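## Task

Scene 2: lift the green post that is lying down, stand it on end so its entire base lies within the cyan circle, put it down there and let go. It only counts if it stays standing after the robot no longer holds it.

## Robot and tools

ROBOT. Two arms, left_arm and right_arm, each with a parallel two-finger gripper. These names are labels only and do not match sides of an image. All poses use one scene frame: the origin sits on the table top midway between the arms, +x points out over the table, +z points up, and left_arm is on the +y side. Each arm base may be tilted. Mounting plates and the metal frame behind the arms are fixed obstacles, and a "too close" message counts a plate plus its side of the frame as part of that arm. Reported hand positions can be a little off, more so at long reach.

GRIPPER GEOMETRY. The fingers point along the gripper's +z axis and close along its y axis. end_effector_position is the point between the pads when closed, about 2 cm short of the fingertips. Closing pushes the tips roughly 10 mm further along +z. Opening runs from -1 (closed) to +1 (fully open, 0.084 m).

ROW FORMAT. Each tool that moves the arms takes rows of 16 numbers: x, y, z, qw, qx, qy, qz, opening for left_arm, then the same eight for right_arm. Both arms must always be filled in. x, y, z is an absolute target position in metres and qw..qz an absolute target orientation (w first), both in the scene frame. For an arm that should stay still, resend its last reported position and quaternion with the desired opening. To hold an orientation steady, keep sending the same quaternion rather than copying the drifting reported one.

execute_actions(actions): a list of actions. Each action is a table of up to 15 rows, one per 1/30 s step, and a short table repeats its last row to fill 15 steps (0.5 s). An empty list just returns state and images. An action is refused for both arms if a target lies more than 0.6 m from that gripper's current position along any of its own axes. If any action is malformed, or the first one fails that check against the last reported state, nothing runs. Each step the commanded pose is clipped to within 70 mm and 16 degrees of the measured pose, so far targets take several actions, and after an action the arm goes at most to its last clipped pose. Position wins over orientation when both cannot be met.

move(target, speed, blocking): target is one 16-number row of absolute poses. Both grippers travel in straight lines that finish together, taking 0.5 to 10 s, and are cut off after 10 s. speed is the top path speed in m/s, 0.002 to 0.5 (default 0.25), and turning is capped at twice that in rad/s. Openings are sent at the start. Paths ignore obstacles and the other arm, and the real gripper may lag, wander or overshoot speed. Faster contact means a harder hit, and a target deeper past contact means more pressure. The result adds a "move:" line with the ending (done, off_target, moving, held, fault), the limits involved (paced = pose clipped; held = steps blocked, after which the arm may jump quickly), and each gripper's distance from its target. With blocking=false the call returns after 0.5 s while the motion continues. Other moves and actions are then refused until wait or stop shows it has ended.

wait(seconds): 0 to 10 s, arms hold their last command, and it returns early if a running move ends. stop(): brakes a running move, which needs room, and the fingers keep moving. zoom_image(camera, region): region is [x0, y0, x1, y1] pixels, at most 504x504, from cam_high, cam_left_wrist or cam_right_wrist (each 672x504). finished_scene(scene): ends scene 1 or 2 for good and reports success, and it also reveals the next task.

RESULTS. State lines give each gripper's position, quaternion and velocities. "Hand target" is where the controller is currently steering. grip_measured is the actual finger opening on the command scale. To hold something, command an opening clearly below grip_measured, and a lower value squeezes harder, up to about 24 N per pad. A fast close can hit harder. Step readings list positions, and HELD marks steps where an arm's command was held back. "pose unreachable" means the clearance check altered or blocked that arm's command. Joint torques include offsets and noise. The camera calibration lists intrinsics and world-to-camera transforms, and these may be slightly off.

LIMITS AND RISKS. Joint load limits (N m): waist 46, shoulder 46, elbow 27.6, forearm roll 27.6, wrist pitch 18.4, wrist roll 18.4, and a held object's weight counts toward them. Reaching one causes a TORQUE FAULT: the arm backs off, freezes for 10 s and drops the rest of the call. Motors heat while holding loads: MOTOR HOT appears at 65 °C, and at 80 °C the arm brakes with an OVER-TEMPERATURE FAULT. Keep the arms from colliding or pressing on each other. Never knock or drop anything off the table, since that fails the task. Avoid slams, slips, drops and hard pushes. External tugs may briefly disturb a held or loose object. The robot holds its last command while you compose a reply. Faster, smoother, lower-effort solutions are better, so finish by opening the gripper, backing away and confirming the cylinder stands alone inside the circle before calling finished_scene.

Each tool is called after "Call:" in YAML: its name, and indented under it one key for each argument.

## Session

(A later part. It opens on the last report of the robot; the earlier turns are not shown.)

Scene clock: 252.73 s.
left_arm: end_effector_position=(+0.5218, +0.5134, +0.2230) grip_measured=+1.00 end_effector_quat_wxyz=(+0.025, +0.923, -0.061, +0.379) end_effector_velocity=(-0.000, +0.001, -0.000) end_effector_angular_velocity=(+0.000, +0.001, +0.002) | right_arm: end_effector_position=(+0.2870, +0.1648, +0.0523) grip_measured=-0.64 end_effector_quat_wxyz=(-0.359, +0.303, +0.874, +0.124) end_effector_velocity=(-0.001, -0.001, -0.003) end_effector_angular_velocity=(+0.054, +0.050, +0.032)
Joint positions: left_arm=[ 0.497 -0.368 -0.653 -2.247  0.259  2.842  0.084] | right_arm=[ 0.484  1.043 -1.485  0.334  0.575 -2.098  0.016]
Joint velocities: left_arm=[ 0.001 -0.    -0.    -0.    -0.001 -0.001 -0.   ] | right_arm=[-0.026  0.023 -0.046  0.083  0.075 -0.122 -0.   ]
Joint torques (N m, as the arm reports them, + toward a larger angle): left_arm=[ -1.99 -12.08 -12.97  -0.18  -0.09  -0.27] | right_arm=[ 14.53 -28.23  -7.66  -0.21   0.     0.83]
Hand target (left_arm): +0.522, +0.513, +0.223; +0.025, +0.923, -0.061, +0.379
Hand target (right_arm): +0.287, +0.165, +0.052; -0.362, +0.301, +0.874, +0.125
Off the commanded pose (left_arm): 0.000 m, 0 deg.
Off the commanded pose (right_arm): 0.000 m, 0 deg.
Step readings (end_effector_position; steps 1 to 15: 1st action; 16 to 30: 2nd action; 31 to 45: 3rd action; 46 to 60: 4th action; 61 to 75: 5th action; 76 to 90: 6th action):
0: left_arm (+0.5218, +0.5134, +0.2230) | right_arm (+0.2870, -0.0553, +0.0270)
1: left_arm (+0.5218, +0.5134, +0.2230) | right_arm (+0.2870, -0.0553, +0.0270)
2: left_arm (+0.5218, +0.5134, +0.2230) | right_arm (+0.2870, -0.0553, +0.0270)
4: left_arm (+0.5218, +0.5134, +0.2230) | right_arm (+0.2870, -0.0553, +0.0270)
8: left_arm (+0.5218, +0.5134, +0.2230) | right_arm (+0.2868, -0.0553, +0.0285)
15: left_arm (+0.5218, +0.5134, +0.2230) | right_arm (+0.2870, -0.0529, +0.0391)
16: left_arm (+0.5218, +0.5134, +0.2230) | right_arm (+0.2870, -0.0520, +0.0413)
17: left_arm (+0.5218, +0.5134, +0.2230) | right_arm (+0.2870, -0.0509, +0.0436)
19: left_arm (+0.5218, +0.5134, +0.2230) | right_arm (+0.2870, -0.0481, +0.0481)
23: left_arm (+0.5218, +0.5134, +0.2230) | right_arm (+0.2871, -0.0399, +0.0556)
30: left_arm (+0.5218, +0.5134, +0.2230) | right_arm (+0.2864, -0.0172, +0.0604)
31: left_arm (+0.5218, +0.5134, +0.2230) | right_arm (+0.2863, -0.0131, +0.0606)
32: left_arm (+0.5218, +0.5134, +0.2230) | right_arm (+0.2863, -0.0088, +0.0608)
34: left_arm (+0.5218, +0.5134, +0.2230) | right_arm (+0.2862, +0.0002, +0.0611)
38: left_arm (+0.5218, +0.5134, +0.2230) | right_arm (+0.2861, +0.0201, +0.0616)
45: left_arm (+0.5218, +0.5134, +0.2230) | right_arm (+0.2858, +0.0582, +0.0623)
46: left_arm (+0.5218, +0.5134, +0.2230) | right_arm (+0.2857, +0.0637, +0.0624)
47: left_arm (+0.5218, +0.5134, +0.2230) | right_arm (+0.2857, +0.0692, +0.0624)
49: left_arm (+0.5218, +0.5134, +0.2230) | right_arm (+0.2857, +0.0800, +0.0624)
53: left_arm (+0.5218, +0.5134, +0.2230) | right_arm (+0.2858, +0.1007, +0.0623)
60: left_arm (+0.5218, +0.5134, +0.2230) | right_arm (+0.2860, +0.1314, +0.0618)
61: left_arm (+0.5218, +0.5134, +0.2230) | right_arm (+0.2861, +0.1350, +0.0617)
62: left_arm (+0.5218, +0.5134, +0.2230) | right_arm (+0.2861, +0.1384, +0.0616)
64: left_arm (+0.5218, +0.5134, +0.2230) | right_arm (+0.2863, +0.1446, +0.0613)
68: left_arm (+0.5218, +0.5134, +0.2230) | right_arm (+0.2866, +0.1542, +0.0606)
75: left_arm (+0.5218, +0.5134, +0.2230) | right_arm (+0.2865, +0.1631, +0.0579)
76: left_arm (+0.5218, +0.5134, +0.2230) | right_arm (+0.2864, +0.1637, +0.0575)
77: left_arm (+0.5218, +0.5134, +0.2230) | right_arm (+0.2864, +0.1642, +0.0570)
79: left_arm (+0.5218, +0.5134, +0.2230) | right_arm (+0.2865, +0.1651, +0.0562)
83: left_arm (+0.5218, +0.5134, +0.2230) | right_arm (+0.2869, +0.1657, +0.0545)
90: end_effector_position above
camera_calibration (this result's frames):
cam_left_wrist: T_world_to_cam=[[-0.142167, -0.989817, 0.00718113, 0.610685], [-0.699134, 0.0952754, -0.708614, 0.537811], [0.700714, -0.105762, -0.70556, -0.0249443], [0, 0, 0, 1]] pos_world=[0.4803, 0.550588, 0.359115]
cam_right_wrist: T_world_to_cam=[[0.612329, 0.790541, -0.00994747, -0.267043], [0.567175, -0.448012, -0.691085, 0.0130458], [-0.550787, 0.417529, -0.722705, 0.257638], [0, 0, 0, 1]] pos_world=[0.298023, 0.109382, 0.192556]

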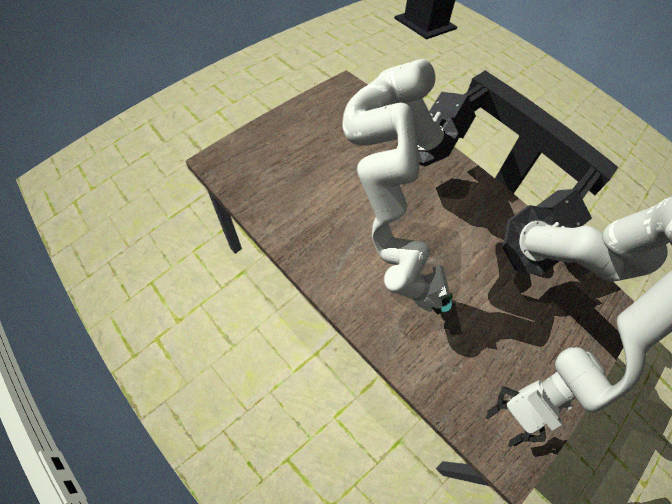

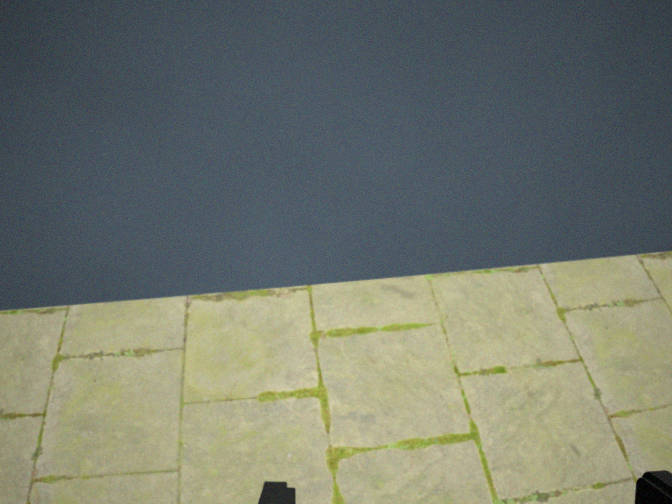

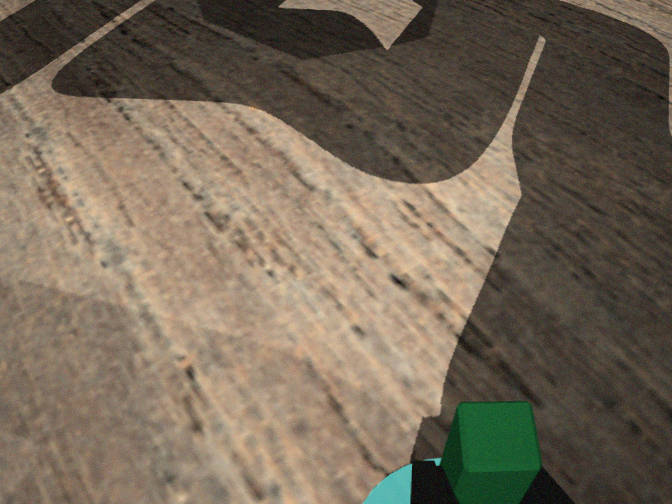

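Call:
execute_actions:
  actions: []

Call:
zoom_image:
  camera: "cam_right_wrist"
  region: [340, 370, 600, 504]

Call:
zoom_image:
  camera: "cam_high"
  region: [400, 260, 490, 340]

Scene clock: 254.27 s.
left_arm: end_effector_position=(+0.5218, +0.5134, +0.2230) grip_measured=+1.00 end_effector_quat_wxyz=(+0.025, +0.923, -0.061, +0.379) end_effector_velocity=(+0.000, -0.000, -0.000) end_effector_angular_velocity=(-0.000, +0.000, -0.000) | right_arm: end_effector_position=(+0.2870, +0.1646, +0.0520) grip_measured=-0.64 end_effector_quat_wxyz=(-0.362, +0.301, +0.874, +0.125) end_effector_velocity=(-0.000, +0.000, +0.000) end_effector_angular_velocity=(-0.000, -0.001, -0.000)
Joint positions: left_arm=[ 0.497 -0.368 -0.653 -2.247  0.259  2.842  0.084] | right_arm=[ 0.481  1.046 -1.49   0.342  0.582 -2.11   0.016]
Joint velocities: left_arm=[ 0.     0.001 -0.     0.    -0.    -0.     0.   ] | right_arm=[ 0.001  0.    -0.    -0.    -0.001  0.001 -0.   ]
Joint torques (N m, as the arm reports them, + toward a larger angle): left_arm=[ -2.22 -12.34 -13.     0.    -0.12  -0.27] | right_arm=[ 13.95 -28.45  -8.77   0.13   0.28   1.11]
Hand target (left_arm): +0.522, +0.513, +0.223; +0.025, +0.923, -0.061, +0.379
Hand target (right_arm): +0.287, +0.165, +0.052; -0.362, +0.301, +0.874, +0.125
Off the commanded pose (left_arm): 0.000 m, 0 deg.
Off the commanded pose (right_arm): 0.000 m, 0 deg.
camera_calibration (this result's frames):
cam_left_wrist: T_world_to_cam=[[-0.142167, -0.989817, 0.0071815, 0.610685], [-0.699134, 0.0952749, -0.708614, 0.537811], [0.700714, -0.105762, -0.70556, -0.0249442], [0, 0, 0, 1]] pos_world=[0.4803, 0.550588, 0.359115]
cam_right_wrist: T_world_to_cam=[[0.610077, 0.792293, -0.00887174, -0.266625], [0.565072, -0.442908, -0.696079, 0.012798], [-0.555428, 0.419649, -0.71791, 0.25821], [0, 0, 0, 1]] pos_world=[0.298847, 0.108556, 0.191915]

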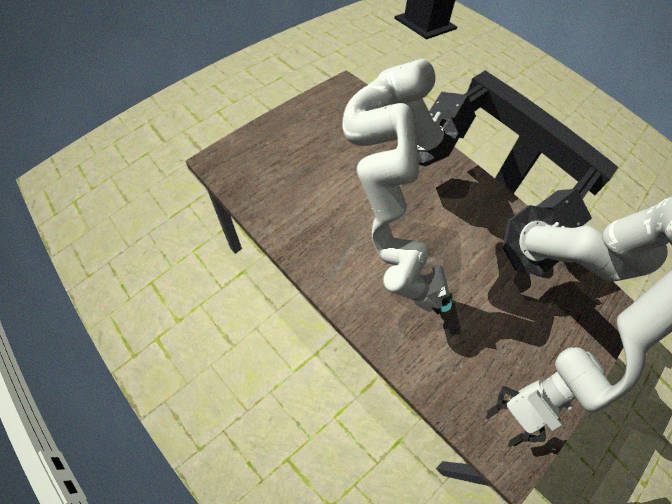

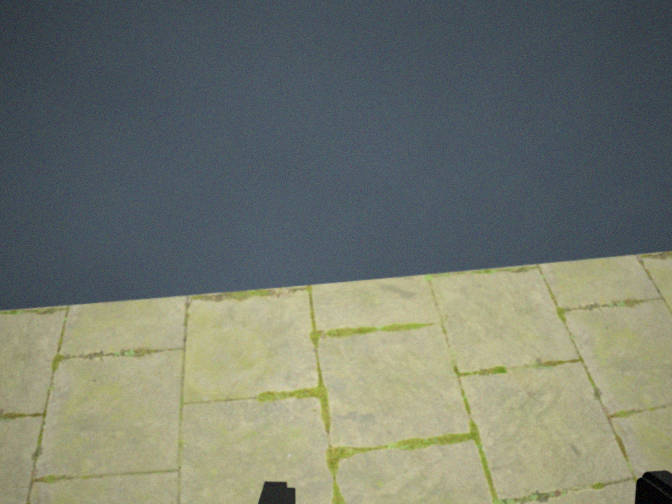

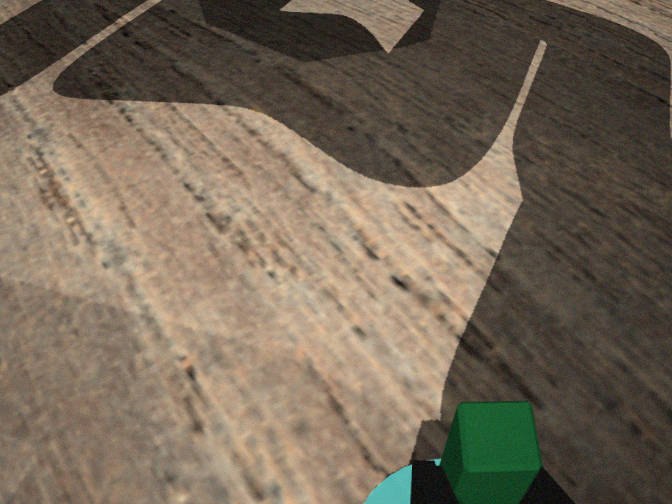

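Region (340, 370, 600, 504) of cam_right_wrist's 672x504 image, scaled by 1.938, with more detail than that image has; it fills the top 260 rows of this view, and the rest is white.

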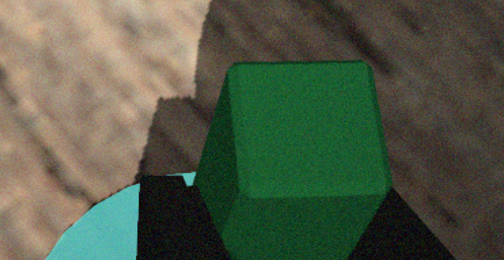

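Region (400, 260, 490, 340) of cam_high's 672x504 image, scaled by 5.600, with more detail than that image has.

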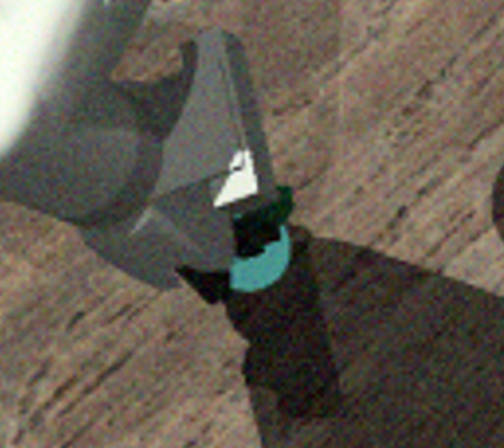

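Call:
execute_actions:
  actions:
    - [[0.5218,0.5134,0.223,0.025,0.923,-0.061,0.379,1,0.287,0.1646,0.0518,0.3618,-0.3008,-0.8736,-0.1246,-1],[0.5218,0.5134,0.223,0.025,0.923,-0.061,0.379,1,0.287,0.1646,0.0514,0.3618,-0.3008,-0.8736,-0.1246,-1],[0.5218,0.5134,0.223,0.025,0.923,-0.061,0.379,1,0.287,0.1646,0.0508,0.3618,-0.3008,-0.8736,-0.1246,-1],[0.5218,0.5134,0.223,0.025,0.923,-0.061,0.379,1,0.287,0.1646,0.0501,0.3618,-0.3008,-0.8736,-0.1246,-1],[0.5218,0.5134,0.223,0.025,0.923,-0.061,0.379,1,0.287,0.1646,0.0494,0.3618,-0.3008,-0.8736,-0.1246,-1],[0.5218,0.5134,0.223,0.025,0.923,-0.061,0.379,1,0.287,0.1646,0.0487,0.3618,-0.3008,-0.8736,-0.1246,-1],[0.5218,0.5134,0.223,0.025,0.923,-0.061,0.379,1,0.287,0.1646,0.0481,0.3618,-0.3008,-0.8736,-0.1246,-1],[0.5218,0.5134,0.223,0.025,0.923,-0.061,0.379,1,0.287,0.1646,0.0476,0.3618,-0.3008,-0.8736,-0.1246,-1],[0.5218,0.5134,0.223,0.025,0.923,-0.061,0.379,1,0.287,0.1646,0.0472,0.3618,-0.3008,-0.8736,-0.1246,-1],[0.5218,0.5134,0.223,0.025,0.923,-0.061,0.379,1,0.287,0.1646,0.0469,0.3618,-0.3008,-0.8736,-0.1246,-1],[0.5218,0.5134,0.223,0.025,0.923,-0.061,0.379,1,0.287,0.1646,0.0466,0.3618,-0.3008,-0.8736,-0.1246,-1],[0.5218,0.5134,0.223,0.025,0.923,-0.061,0.379,1,0.287,0.1646,0.0464,0.3618,-0.3008,-0.8736,-0.1246,-1],[0.5218,0.5134,0.223,0.025,0.923,-0.061,0.379,1,0.287,0.1646,0.0462,0.3618,-0.3008,-0.8736,-0.1246,-1]]

Call:
wait:
  seconds: 0.4

Scene clock: 267.10 s.
left_arm: end_effector_position=(+0.5218, +0.5134, +0.2230) grip_measured=+1.00 end_effector_quat_wxyz=(+0.025, +0.923, -0.061, +0.379) end_effector_velocity=(+0.000, +0.001, +0.001) end_effector_angular_velocity=(+0.000, -0.001, +0.002) | right_arm: end_effector_position=(+0.2869, +0.1645, +0.0468) grip_measured=-0.64 end_effector_quat_wxyz=(-0.362, +0.301, +0.874, +0.124) end_effector_velocity=(+0.001, +0.000, -0.007) end_effector_angular_velocity=(+0.000, -0.001, -0.002)
Joint positions: left_arm=[ 0.497 -0.368 -0.653 -2.247  0.259  2.842  0.084] | right_arm=[ 0.476  1.059 -1.501  0.342  0.581 -2.115  0.016]
Joint velocities: left_arm=[ 0.001 -0.001 -0.    -0.001  0.    -0.    -0.   ] | right_arm=[-0.008  0.019 -0.017 -0.001 -0.003 -0.007 -0.   ]
Joint torques (N m, as the arm reports them, + toward a larger angle): left_arm=[ -2.06 -12.22 -12.98  -0.12   0.05  -0.3 ] | right_arm=[ 13.44 -27.21  -8.48   0.2    0.23   1.05]
Hand target (left_arm): +0.522, +0.513, +0.223; +0.025, +0.923, -0.061, +0.379
Hand target (right_arm): +0.287, +0.165, +0.046; -0.362, +0.301, +0.874, +0.125
Off the commanded pose (left_arm): 0.000 m, 0 deg.
Off the commanded pose (right_arm): 0.001 m, 0 deg.
Step readings (end_effector_position):
0: left_arm (+0.5218, +0.5134, +0.2230) | right_arm (+0.2870, +0.1646, +0.0520)
1: left_arm (+0.5218, +0.5134, +0.2230) | right_arm (+0.2870, +0.1646, +0.0520)
2: left_arm (+0.5218, +0.5134, +0.2230) | right_arm (+0.2870, +0.1646, +0.0520)
4: left_arm (+0.5218, +0.5134, +0.2230) | right_arm (+0.2871, +0.1647, +0.0518)
8: left_arm (+0.5218, +0.5134, +0.2230) | right_arm (+0.2871, +0.1646, +0.0501)
15: end_effector_position above
camera_calibration (this result's frames):
cam_left_wrist: T_world_to_cam=[[-0.142167, -0.989817, 0.00718119, 0.610685], [-0.699134, 0.0952751, -0.708614, 0.537811], [0.700714, -0.105762, -0.70556, -0.0249443], [0, 0, 0, 1]] pos_world=[0.4803, 0.550588, 0.359115]
cam_right_wrist: T_world_to_cam=[[0.609938, 0.792395, -0.00920657, -0.266479], [0.564829, -0.442862, -0.696306, 0.0092747], [-0.555827, 0.419503, -0.717686, 0.254584], [0, 0, 0, 1]] pos_world=[0.298801, 0.108465, 0.186716]

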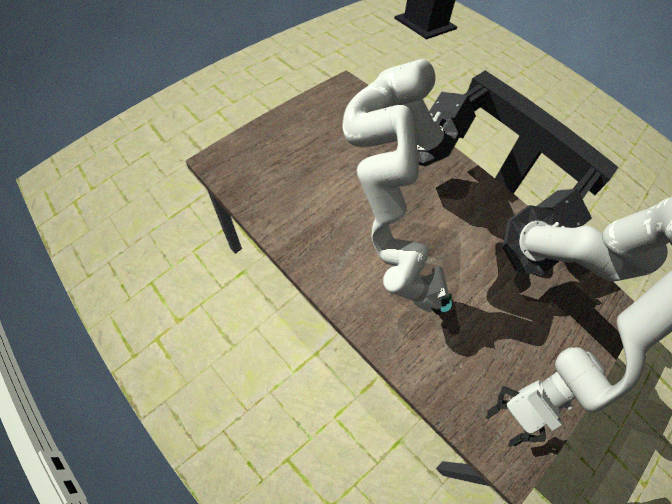

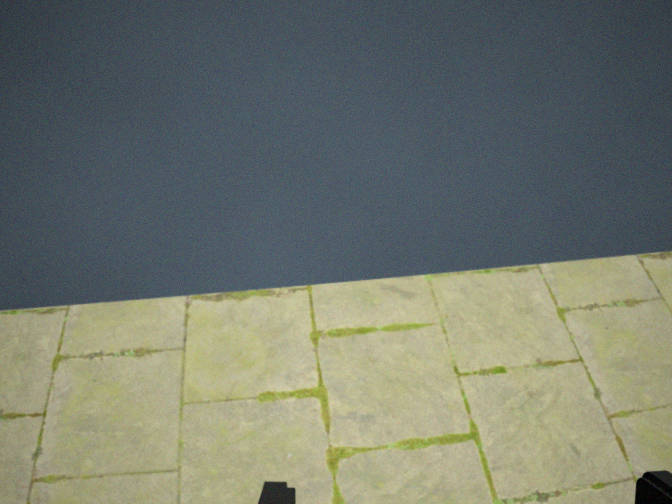

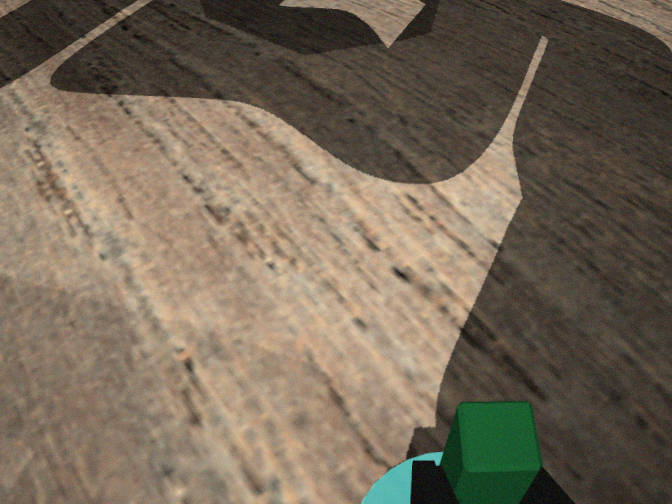

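Scene clock: 267.50 s.
left_arm: end_effector_position=(+0.5218, +0.5134, +0.2230) grip_measured=+1.00 end_effector_quat_wxyz=(+0.025, +0.923, -0.061, +0.379) end_effector_velocity=(+0.000, -0.000, +0.000) end_effector_angular_velocity=(-0.000, -0.001, +0.001) | right_arm: end_effector_position=(+0.2870, +0.1646, +0.0462) grip_measured=-0.64 end_effector_quat_wxyz=(-0.362, +0.301, +0.874, +0.125) end_effector_velocity=(-0.001, -0.000, -0.001) end_effector_angular_velocity=(-0.002, +0.002, +0.000)
Joint positions: left_arm=[ 0.497 -0.368 -0.653 -2.247  0.259  2.842  0.084] | right_arm=[ 0.475  1.061 -1.502  0.342  0.581 -2.116  0.016]
Joint velocities: left_arm=[-0.    -0.001  0.    -0.002 -0.     0.001  0.   ] | right_arm=[-0.     0.002 -0.    -0.     0.     0.001 -0.   ]
Joint torques (N m, as the arm reports them, + toward a larger angle): left_arm=[ -2.27 -12.1  -12.83   0.04  -0.11  -0.3 ] | right_arm=[ 13.95 -27.99  -8.23   0.08   0.41   1.11]
Hand target (left_arm): +0.522, +0.513, +0.223; +0.025, +0.923, -0.061, +0.379
Hand target (right_arm): +0.287, +0.165, +0.046; -0.362, +0.301, +0.874, +0.125
Off the commanded pose (left_arm): 0.000 m, 0 deg.
Off the commanded pose (right_arm): 0.000 m, 0 deg.
wait: 0.40 s; at rest by 0.17 s
camera_calibration (this result's frames):
cam_left_wrist: T_world_to_cam=[[-0.142167, -0.989817, 0.00718128, 0.610685], [-0.699134, 0.0952752, -0.708614, 0.537811], [0.700714, -0.105762, -0.70556, -0.0249442], [0, 0, 0, 1]] pos_world=[0.4803, 0.550588, 0.359115]
cam_right_wrist: T_world_to_cam=[[0.609977, 0.792369, -0.0089442, -0.266634], [0.564955, -0.44277, -0.696261, 0.00876169], [-0.555656, 0.41965, -0.717733, 0.254111], [0, 0, 0, 1]] pos_world=[0.298889, 0.108514, 0.186099]

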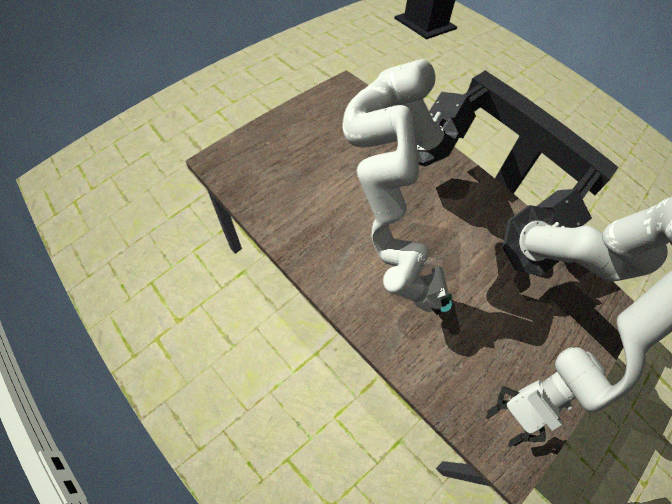

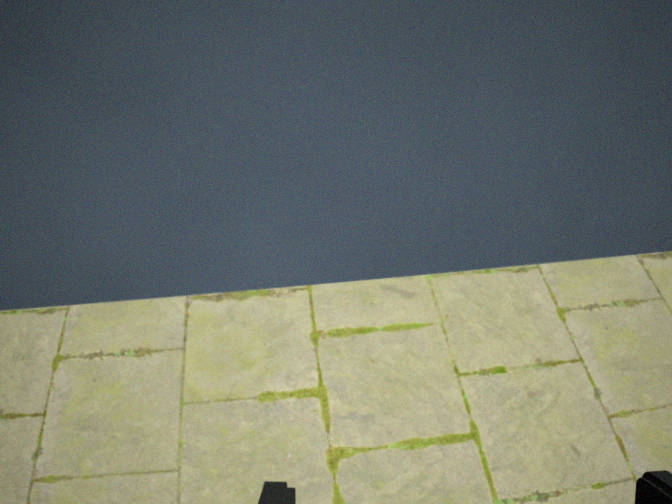

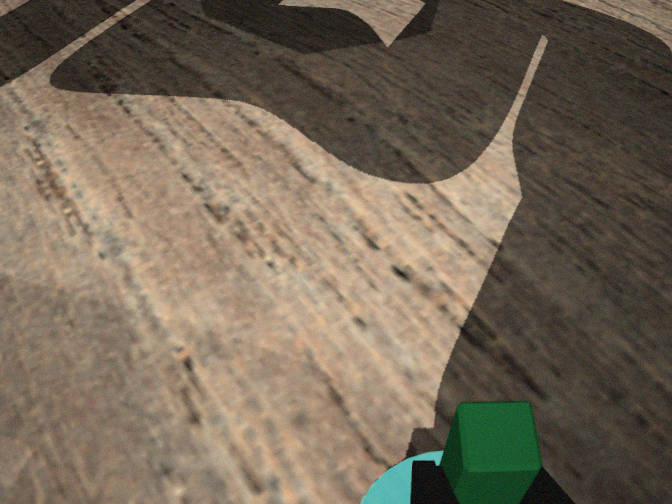

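Call:
execute_actions:
  actions:
    - [[0.5218,0.5134,0.223,0.025,0.923,-0.061,0.379,1,0.287,0.1646,0.0460,0.3618,-0.3008,-0.8736,-0.1246,-0.98],[0.5218,0.5134,0.223,0.025,0.923,-0.061,0.379,1,0.287,0.1646,0.0458,0.3618,-0.3008,-0.8736,-0.1246,-0.96],[0.5218,0.5134,0.223,0.025,0.923,-0.061,0.379,1,0.287,0.1646,0.0455,0.3618,-0.3008,-0.8736,-0.1246,-0.94],[0.5218,0.5134,0.223,0.025,0.923,-0.061,0.379,1,0.287,0.1646,0.0452,0.3618,-0.3008,-0.8736,-0.1246,-0.92],[0.5218,0.5134,0.223,0.025,0.923,-0.061,0.379,1,0.287,0.1646,0.0450,0.3618,-0.3008,-0.8736,-0.1246,-0.9],[0.5218,0.5134,0.223,0.025,0.923,-0.061,0.379,1,0.287,0.1646,0.0448,0.3618,-0.3008,-0.8736,-0.1246,-0.88],[0.5218,0.5134,0.223,0.025,0.923,-0.061,0.379,1,0.287,0.1646,0.0446,0.3618,-0.3008,-0.8736,-0.1246,-0.86],[0.5218,0.5134,0.223,0.025,0.923,-0.061,0.379,1,0.287,0.1646,0.0444,0.3618,-0.3008,-0.8736,-0.1246,-0.84],[0.5218,0.5134,0.223,0.025,0.923,-0.061,0.379,1,0.287,0.1646,0.0443,0.3618,-0.3008,-0.8736,-0.1246,-0.82]]

Scene clock: 274.60 s.
left_arm: end_effector_position=(+0.5218, +0.5134, +0.2230) grip_measured=+1.00 end_effector_quat_wxyz=(+0.025, +0.923, -0.061, +0.379) end_effector_velocity=(+0.000, +0.000, +0.000) end_effector_angular_velocity=(+0.001, -0.000, -0.002) | right_arm: end_effector_position=(+0.2870, +0.1646, +0.0444) grip_measured=-0.64 end_effector_quat_wxyz=(-0.362, +0.301, +0.874, +0.125) end_effector_velocity=(+0.000, +0.001, +0.000) end_effector_angular_velocity=(+0.001, -0.002, -0.000)
Joint positions: left_arm=[ 0.497 -0.368 -0.653 -2.247  0.259  2.842  0.084] | right_arm=[ 0.474  1.066 -1.506  0.342  0.58  -2.118  0.016]
Joint velocities: left_arm=[-0.    -0.    -0.     0.002  0.    -0.    -0.   ] | right_arm=[ 0.001  0.002 -0.003  0.    -0.001 -0.    -0.   ]
Joint torques (N m, as the arm reports them, + toward a larger angle): left_arm=[ -2.04 -12.15 -12.88  -0.03  -0.08  -0.22] | right_arm=[ 13.52 -28.15  -8.22   0.08   0.43   0.86]
Hand target (left_arm): +0.522, +0.513, +0.223; +0.025, +0.923, -0.061, +0.379
Hand target (right_arm): +0.287, +0.165, +0.044; -0.362, +0.301, +0.874, +0.125
Off the commanded pose (left_arm): 0.000 m, 0 deg.
Off the commanded pose (right_arm): 0.000 m, 0 deg.
Step readings (end_effector_position):
0: left_arm (+0.5218, +0.5134, +0.2230) | right_arm (+0.2870, +0.1646, +0.0462)
1: left_arm (+0.5218, +0.5134, +0.2230) | right_arm (+0.2870, +0.1646, +0.0462)
2: left_arm (+0.5218, +0.5134, +0.2230) | right_arm (+0.2870, +0.1646, +0.0462)
4: left_arm (+0.5218, +0.5134, +0.2230) | right_arm (+0.2870, +0.1646, +0.0460)
8: left_arm (+0.5218, +0.5134, +0.2230) | right_arm (+0.2870, +0.1646, +0.0453)
15: end_effector_position above
camera_calibration (this result's frames):
cam_left_wrist: T_world_to_cam=[[-0.142167, -0.989817, 0.00718113, 0.610685], [-0.699134, 0.0952754, -0.708614, 0.537811], [0.700714, -0.105762, -0.70556, -0.0249443], [0, 0, 0, 1]] pos_world=[0.4803, 0.550588, 0.359115]
cam_right_wrist: T_world_to_cam=[[0.609951, 0.792387, -0.00906601, -0.266581], [0.564886, -0.442796, -0.696301, 0.00751192], [-0.555754, 0.419589, -0.717692, 0.252791], [0, 0, 0, 1]] pos_world=[0.298848, 0.108494, 0.18424]

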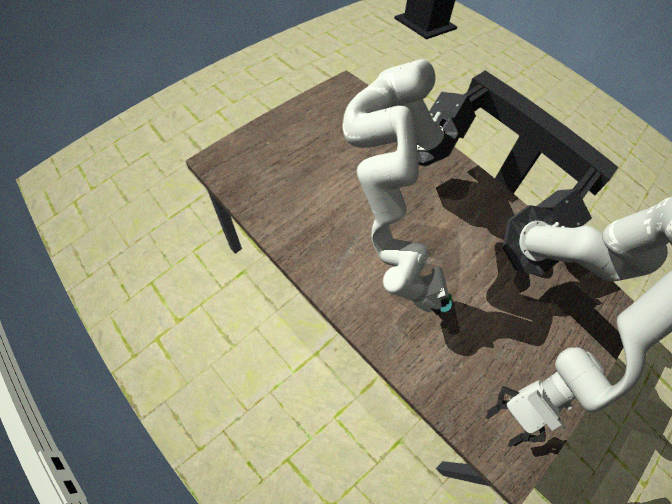

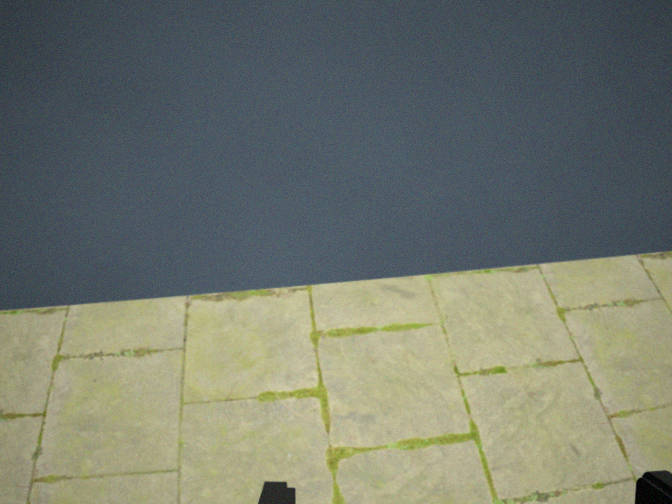

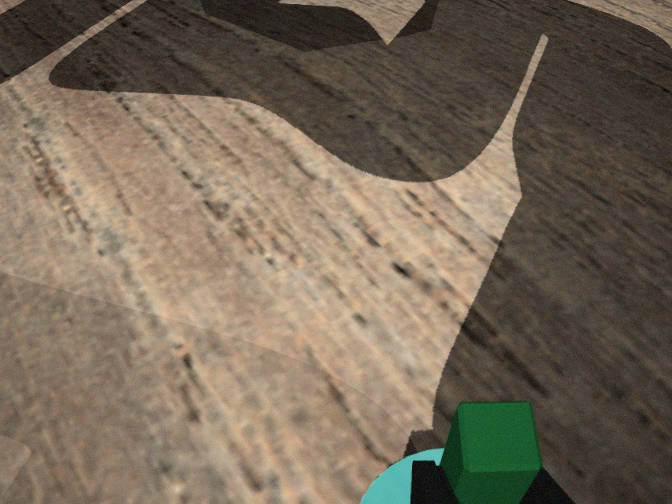

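Call:
zoom_image:
  camera: "cam_high"
  region: [425, 280, 470, 325]

Call:
zoom_image:
  camera: "cam_right_wrist"
  region: [340, 370, 600, 504]

Region (425, 280, 470, 325) of cam_high's 672x504 image, scaled by 11.200, with more detail than that image has.

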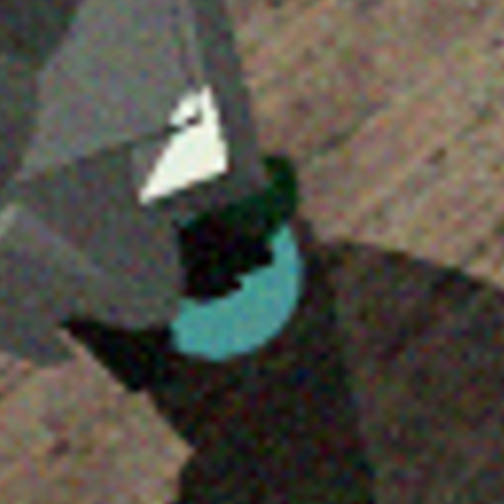

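Region (340, 370, 600, 504) of cam_right_wrist's 672x504 image, scaled by 1.938, with more detail than that image has; it fills the top 260 rows of this view, and the rest is white.

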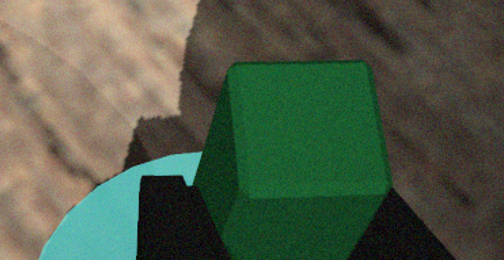

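Call:
execute_actions:
  actions:
    - [[0.5218,0.5134,0.223,0.025,0.923,-0.061,0.379,1,0.287,0.1646,0.0441,0.3618,-0.3008,-0.8736,-0.1246,-0.82],[0.5218,0.5134,0.223,0.025,0.923,-0.061,0.379,1,0.287,0.1646,0.0438,0.3618,-0.3008,-0.8736,-0.1246,-0.82],[0.5218,0.5134,0.223,0.025,0.923,-0.061,0.379,1,0.287,0.1646,0.0435,0.3618,-0.3008,-0.8736,-0.1246,-0.82],[0.5218,0.5134,0.223,0.025,0.923,-0.061,0.379,1,0.287,0.1646,0.0432,0.3618,-0.3008,-0.8736,-0.1246,-0.82],[0.5218,0.5134,0.223,0.025,0.923,-0.061,0.379,1,0.287,0.1646,0.0429,0.3618,-0.3008,-0.8736,-0.1246,-0.82],[0.5218,0.5134,0.223,0.025,0.923,-0.061,0.379,1,0.287,0.1646,0.0426,0.3618,-0.3008,-0.8736,-0.1246,-0.82],[0.5218,0.5134,0.223,0.025,0.923,-0.061,0.379,1,0.287,0.1646,0.0423,0.3618,-0.3008,-0.8736,-0.1246,-0.82],[0.5218,0.5134,0.223,0.025,0.923,-0.061,0.379,1,0.287,0.1646,0.0420,0.3618,-0.3008,-0.8736,-0.1246,-0.82],[0.5218,0.5134,0.223,0.025,0.923,-0.061,0.379,1,0.287,0.1646,0.0418,0.3618,-0.3008,-0.8736,-0.1246,-0.82]]

Scene clock: 287.40 s.
left_arm: end_effector_position=(+0.5218, +0.5134, +0.2230) grip_measured=+1.00 end_effector_quat_wxyz=(+0.025, +0.923, -0.061, +0.379) end_effector_velocity=(-0.000, -0.000, -0.001) end_effector_angular_velocity=(-0.001, +0.002, +0.000) | right_arm: end_effector_position=(+0.2876, +0.1655, +0.0436) grip_measured=-0.64 end_effector_quat_wxyz=(-0.362, +0.300, +0.874, +0.125) end_effector_velocity=(-0.000, +0.001, -0.001) end_effector_angular_velocity=(+0.001, -0.000, +0.002)
Joint positions: left_arm=[ 0.497 -0.368 -0.653 -2.247  0.259  2.842  0.084] | right_arm=[ 0.473  1.07  -1.512  0.342  0.581 -2.12   0.016]
Joint velocities: left_arm=[ 0.001  0.001  0.    -0.001  0.     0.    -0.   ] | right_arm=[-0.     0.004 -0.004 -0.     0.    -0.002  0.   ]
Joint torques (N m, as the arm reports them, + toward a larger angle): left_arm=[ -2.14 -12.26 -12.95   0.    -0.06  -0.32] | right_arm=[  8.34 -20.26  -7.17  -0.68  -2.31   1.14]
Hand target (left_arm): +0.522, +0.513, +0.223; +0.025, +0.923, -0.061, +0.379
Hand target (right_arm): +0.287, +0.165, +0.042; -0.362, +0.301, +0.874, +0.125
Off the commanded pose (left_arm): 0.000 m, 0 deg.
Off the commanded pose (right_arm): 0.002 m, 0 deg.
Step readings (end_effector_position):
0: left_arm (+0.5218, +0.5134, +0.2230) | right_arm (+0.2870, +0.1646, +0.0443)
1: left_arm (+0.5218, +0.5134, +0.2230) | right_arm (+0.2870, +0.1646, +0.0443)
2: left_arm (+0.5218, +0.5134, +0.2230) | right_arm (+0.2870, +0.1646, +0.0443)
4: left_arm (+0.5218, +0.5134, +0.2230) | right_arm (+0.2870, +0.1647, +0.0442)
8: left_arm (+0.5218, +0.5134, +0.2230) | right_arm (+0.2872, +0.1650, +0.0440)
15: end_effector_position above
camera_calibration (this result's frames):
cam_left_wrist: T_world_to_cam=[[-0.142167, -0.989817, 0.00718122, 0.610685], [-0.699135, 0.0952752, -0.708614, 0.537811], [0.700714, -0.105762, -0.70556, -0.0249442], [0, 0, 0, 1]] pos_world=[0.4803, 0.550588, 0.359115]
cam_right_wrist: T_world_to_cam=[[0.609333, 0.792885, -0.00682559, -0.267692], [0.566056, -0.44101, -0.696484, 0.00645128], [-0.555242, 0.420527, -0.71754, 0.251921], [0, 0, 0, 1]] pos_world=[0.299339, 0.109154, 0.18343]

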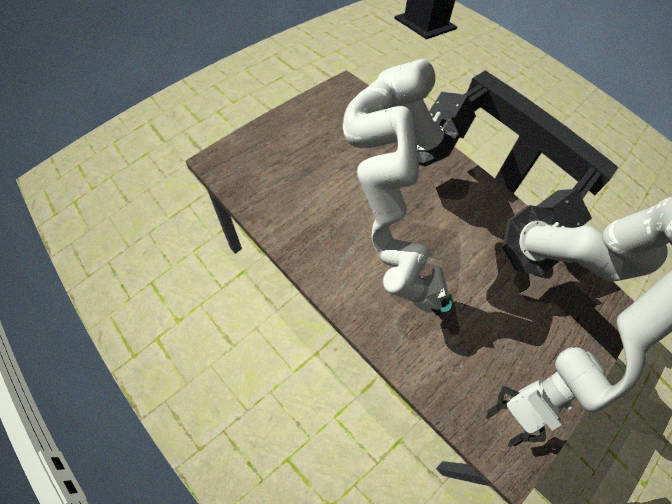

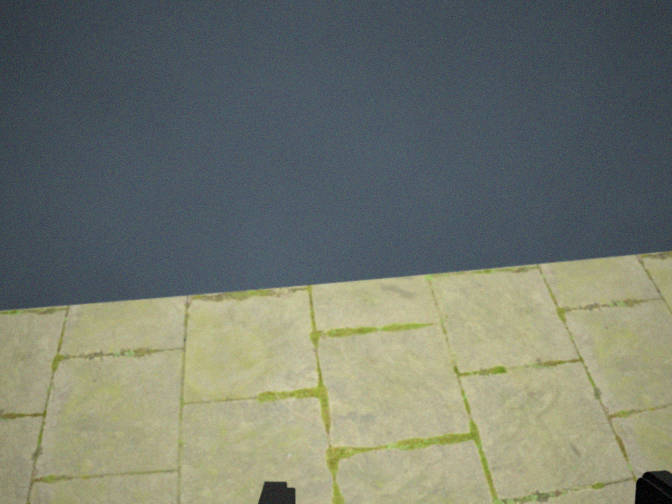

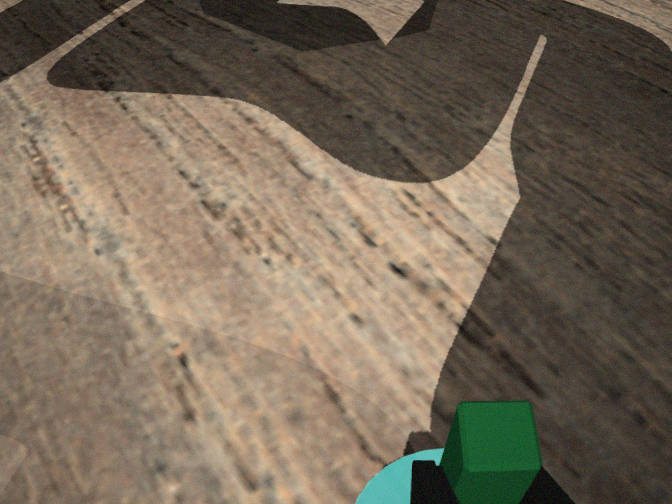

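Call:
execute_actions:
  actions:
    - [[0.5218,0.5134,0.223,0.025,0.923,-0.061,0.379,1,0.287,0.1646,0.0441,0.3618,-0.3008,-0.8736,-0.1246,-0.8]]

Scene clock: 288.60 s.
left_arm: end_effector_position=(+0.5218, +0.5134, +0.2230) grip_measured=+1.00 end_effector_quat_wxyz=(+0.025, +0.923, -0.061, +0.379) end_effector_velocity=(-0.000, +0.001, +0.000) end_effector_angular_velocity=(+0.001, -0.000, +0.001) | right_arm: end_effector_position=(+0.2866, +0.1636, +0.0427) grip_measured=-0.64 end_effector_quat_wxyz=(-0.362, +0.301, +0.873, +0.124) end_effector_velocity=(-0.005, -0.000, +0.001) end_effector_angular_velocity=(-0.002, +0.008, +0.009)
Joint positions: left_arm=[ 0.497 -0.368 -0.653 -2.247  0.259  2.842  0.084] | right_arm=[ 0.471  1.068 -1.506  0.341  0.579 -2.118  0.016]
Joint velocities: left_arm=[ 0.001 -0.001 -0.    -0.001 -0.     0.001 -0.   ] | right_arm=[ 0.004 -0.     0.005  0.001  0.006  0.001 -0.   ]
Joint torques (N m, as the arm reports them, + toward a larger angle): left_arm=[ -2.07 -12.15 -12.87  -0.14  -0.02  -0.24] | right_arm=[ 12.52 -24.09  -6.16  -0.21   0.48   1.19]
Hand target (left_arm): +0.522, +0.513, +0.223; +0.025, +0.923, -0.061, +0.379
Hand target (right_arm): +0.287, +0.165, +0.044; -0.362, +0.301, +0.874, +0.125
Off the commanded pose (left_arm): 0.000 m, 0 deg.
Off the commanded pose (right_arm): 0.002 m, 0 deg.
Step readings (end_effector_position):
0: left_arm (+0.5218, +0.5134, +0.2230) | right_arm (+0.2876, +0.1650, +0.0421)
1: left_arm (+0.5218, +0.5134, +0.2230) | right_arm (+0.2875, +0.1649, +0.0421)
2: left_arm (+0.5218, +0.5134, +0.2230) | right_arm (+0.2875, +0.1649, +0.0422)
4: left_arm (+0.5218, +0.5134, +0.2230) | right_arm (+0.2875, +0.1646, +0.0424)
8: left_arm (+0.5218, +0.5134, +0.2230) | right_arm (+0.2873, +0.1639, +0.0425)
15: end_effector_position above
camera_calibration (this result's frames):
cam_left_wrist: T_world_to_cam=[[-0.142167, -0.989817, 0.00718115, 0.610685], [-0.699134, 0.0952753, -0.708614, 0.537811], [0.700714, -0.105762, -0.70556, -0.0249443], [0, 0, 0, 1]] pos_world=[0.4803, 0.550588, 0.359115]
cam_right_wrist: T_world_to_cam=[[0.610465, 0.791964, -0.0112356, -0.265581], [0.563638, -0.444344, -0.696327, 0.00680125], [-0.556458, 0.41875, -0.717637, 0.252136], [0, 0, 0, 1]] pos_world=[0.298597, 0.10777, 0.182694]

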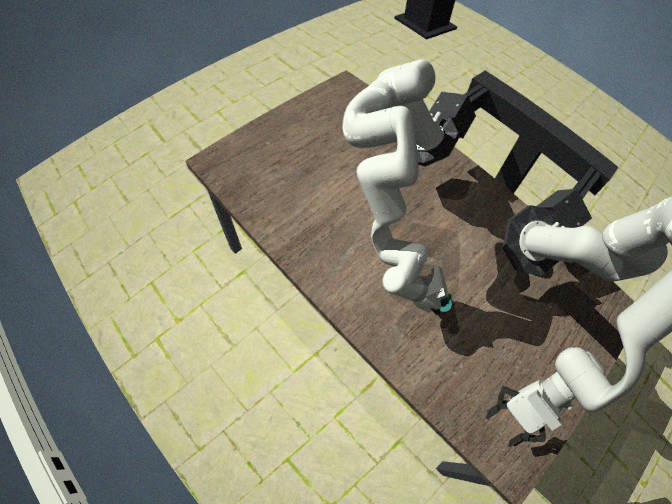

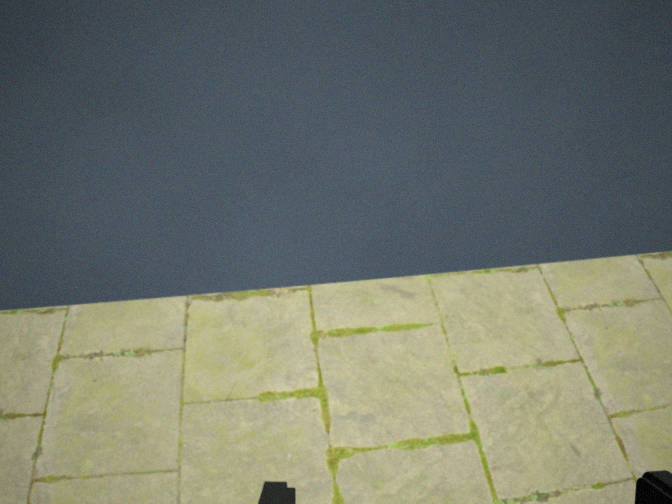

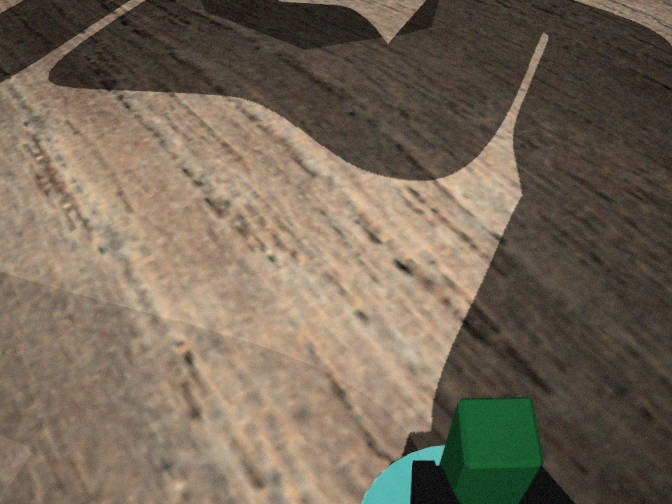

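Call:
execute_actions:
  actions:
    - [[0.5218,0.5134,0.223,0.025,0.923,-0.061,0.379,1,0.287,0.1646,0.0437,0.3618,-0.3008,-0.8736,-0.1246,-0.78],[0.5218,0.5134,0.223,0.025,0.923,-0.061,0.379,1,0.287,0.1646,0.0433,0.3618,-0.3008,-0.8736,-0.1246,-0.76],[0.5218,0.5134,0.223,0.025,0.923,-0.061,0.379,1,0.287,0.1646,0.0430,0.3618,-0.3008,-0.8736,-0.1246,-0.74],[0.5218,0.5134,0.223,0.025,0.923,-0.061,0.379,1,0.287,0.1646,0.0428,0.3618,-0.3008,-0.8736,-0.1246,-0.72],[0.5218,0.5134,0.223,0.025,0.923,-0.061,0.379,1,0.287,0.1646,0.0428,0.3618,-0.3008,-0.8736,-0.1246,-0.7],[0.5218,0.5134,0.223,0.025,0.923,-0.061,0.379,1,0.287,0.1646,0.0428,0.3618,-0.3008,-0.8736,-0.1246,-0.69],[0.5218,0.5134,0.223,0.025,0.923,-0.061,0.379,1,0.287,0.1646,0.0428,0.3618,-0.3008,-0.8736,-0.1246,-0.68],[0.5218,0.5134,0.223,0.025,0.923,-0.061,0.379,1,0.287,0.1646,0.0428,0.3618,-0.3008,-0.8736,-0.1246,-0.67],[0.5218,0.5134,0.223,0.025,0.923,-0.061,0.379,1,0.287,0.1646,0.0428,0.3618,-0.3008,-0.8736,-0.1246,-0.65],[0.5218,0.5134,0.223,0.025,0.923,-0.061,0.379,1,0.287,0.1646,0.0428,0.3618,-0.3008,-0.8736,-0.1246,-0.62],[0.5218,0.5134,0.223,0.025,0.923,-0.061,0.379,1,0.287,0.1646,0.0428,0.3618,-0.3008,-0.8736,-0.1246,-0.58],[0.5218,0.5134,0.223,0.025,0.923,-0.061,0.379,1,0.287,0.1646,0.0428,0.3618,-0.3008,-0.8736,-0.1246,-0.52],[0.5218,0.5134,0.223,0.025,0.923,-0.061,0.379,1,0.287,0.1646,0.0428,0.3618,-0.3008,-0.8736,-0.1246,-0.44],[0.5218,0.5134,0.223,0.025,0.923,-0.061,0.379,1,0.287,0.1646,0.0428,0.3618,-0.3008,-0.8736,-0.1246,-0.32],[0.5218,0.5134,0.223,0.025,0.923,-0.061,0.379,1,0.287,0.1646,0.0428,0.3618,-0.3008,-0.8736,-0.1246,-0.15]]

Scene clock: 293.97 s.
left_arm: end_effector_position=(+0.5218, +0.5134, +0.2230) grip_measured=+1.00 end_effector_quat_wxyz=(+0.025, +0.923, -0.061, +0.379) end_effector_velocity=(-0.000, +0.000, +0.000) end_effector_angular_velocity=(+0.001, +0.000, +0.000) | right_arm: end_effector_position=(+0.2870, +0.1646, +0.0428) grip_measured=-0.42 end_effector_quat_wxyz=(-0.362, +0.301, +0.874, +0.125) end_effector_velocity=(-0.001, -0.001, -0.002) end_effector_angular_velocity=(-0.002, +0.003, +0.000)
Joint positions: left_arm=[ 0.497 -0.368 -0.653 -2.247  0.259  2.842  0.084] | right_arm=[ 0.472  1.07  -1.51   0.342  0.58  -2.119  0.026]
Joint velocities: left_arm=[ 0.    -0.001 -0.     0.001 -0.001 -0.     0.   ] | right_arm=[-0.003  0.002  0.    -0.     0.001 -0.001  0.155]
Joint torques (N m, as the arm reports them, + toward a larger angle): left_arm=[ -1.91 -12.16 -12.88  -0.08  -0.02  -0.25] | right_arm=[ 13.63 -28.26  -8.35   0.     0.35   1.06]
Hand target (left_arm): +0.522, +0.513, +0.223; +0.025, +0.923, -0.061, +0.379
Hand target (right_arm): +0.287, +0.165, +0.043; -0.362, +0.301, +0.874, +0.125
Off the commanded pose (left_arm): 0.000 m, 0 deg.
Off the commanded pose (right_arm): 0.000 m, 0 deg.
Step readings (end_effector_position):
0: left_arm (+0.5218, +0.5134, +0.2230) | right_arm (+0.2870, +0.1646, +0.0441)
1: left_arm (+0.5218, +0.5134, +0.2230) | right_arm (+0.2870, +0.1646, +0.0441)
2: left_arm (+0.5218, +0.5134, +0.2230) | right_arm (+0.2870, +0.1646, +0.0441)
4: left_arm (+0.5218, +0.5134, +0.2230) | right_arm (+0.2871, +0.1646, +0.0438)
8: left_arm (+0.5218, +0.5134, +0.2230) | right_arm (+0.2869, +0.1646, +0.0430)
15: end_effector_position above
camera_calibration (this result's frames):
cam_left_wrist: T_world_to_cam=[[-0.142167, -0.989817, 0.00718116, 0.610685], [-0.699134, 0.0952753, -0.708614, 0.537811], [0.700714, -0.105762, -0.70556, -0.0249443], [0, 0, 0, 1]] pos_world=[0.4803, 0.550588, 0.359115]
cam_right_wrist: T_world_to_cam=[[0.609988, 0.792359, -0.00900187, -0.266629], [0.564905, -0.442796, -0.696286, 0.00640382], [-0.555695, 0.419641, -0.717708, 0.251659], [0, 0, 0, 1]] pos_world=[0.298868, 0.108495, 0.182676]

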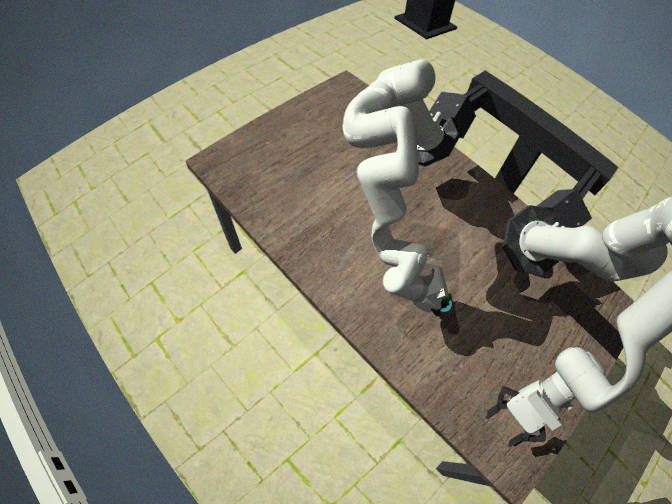

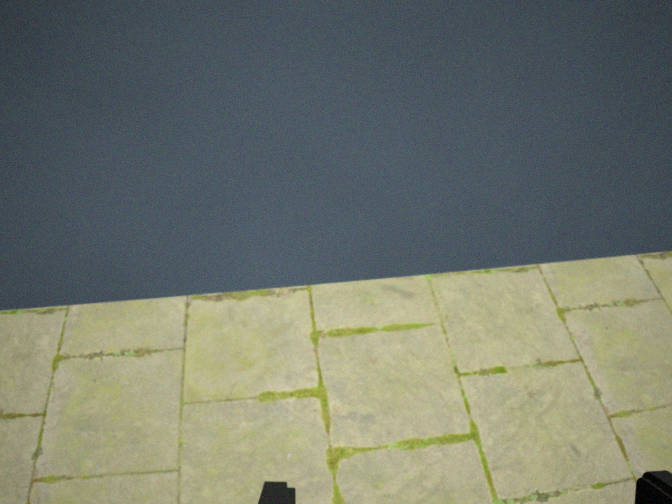

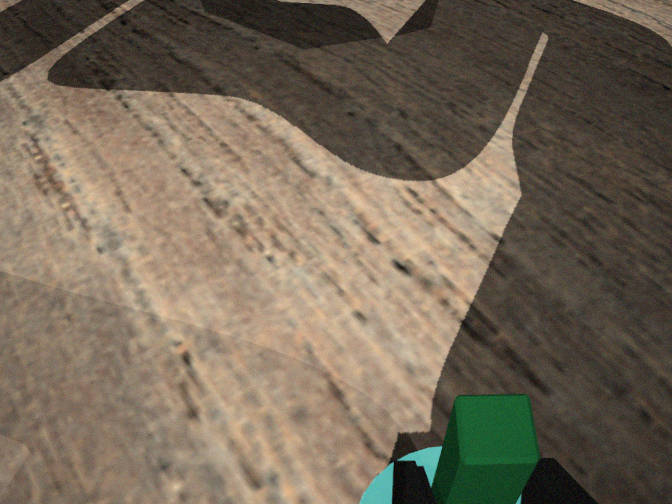

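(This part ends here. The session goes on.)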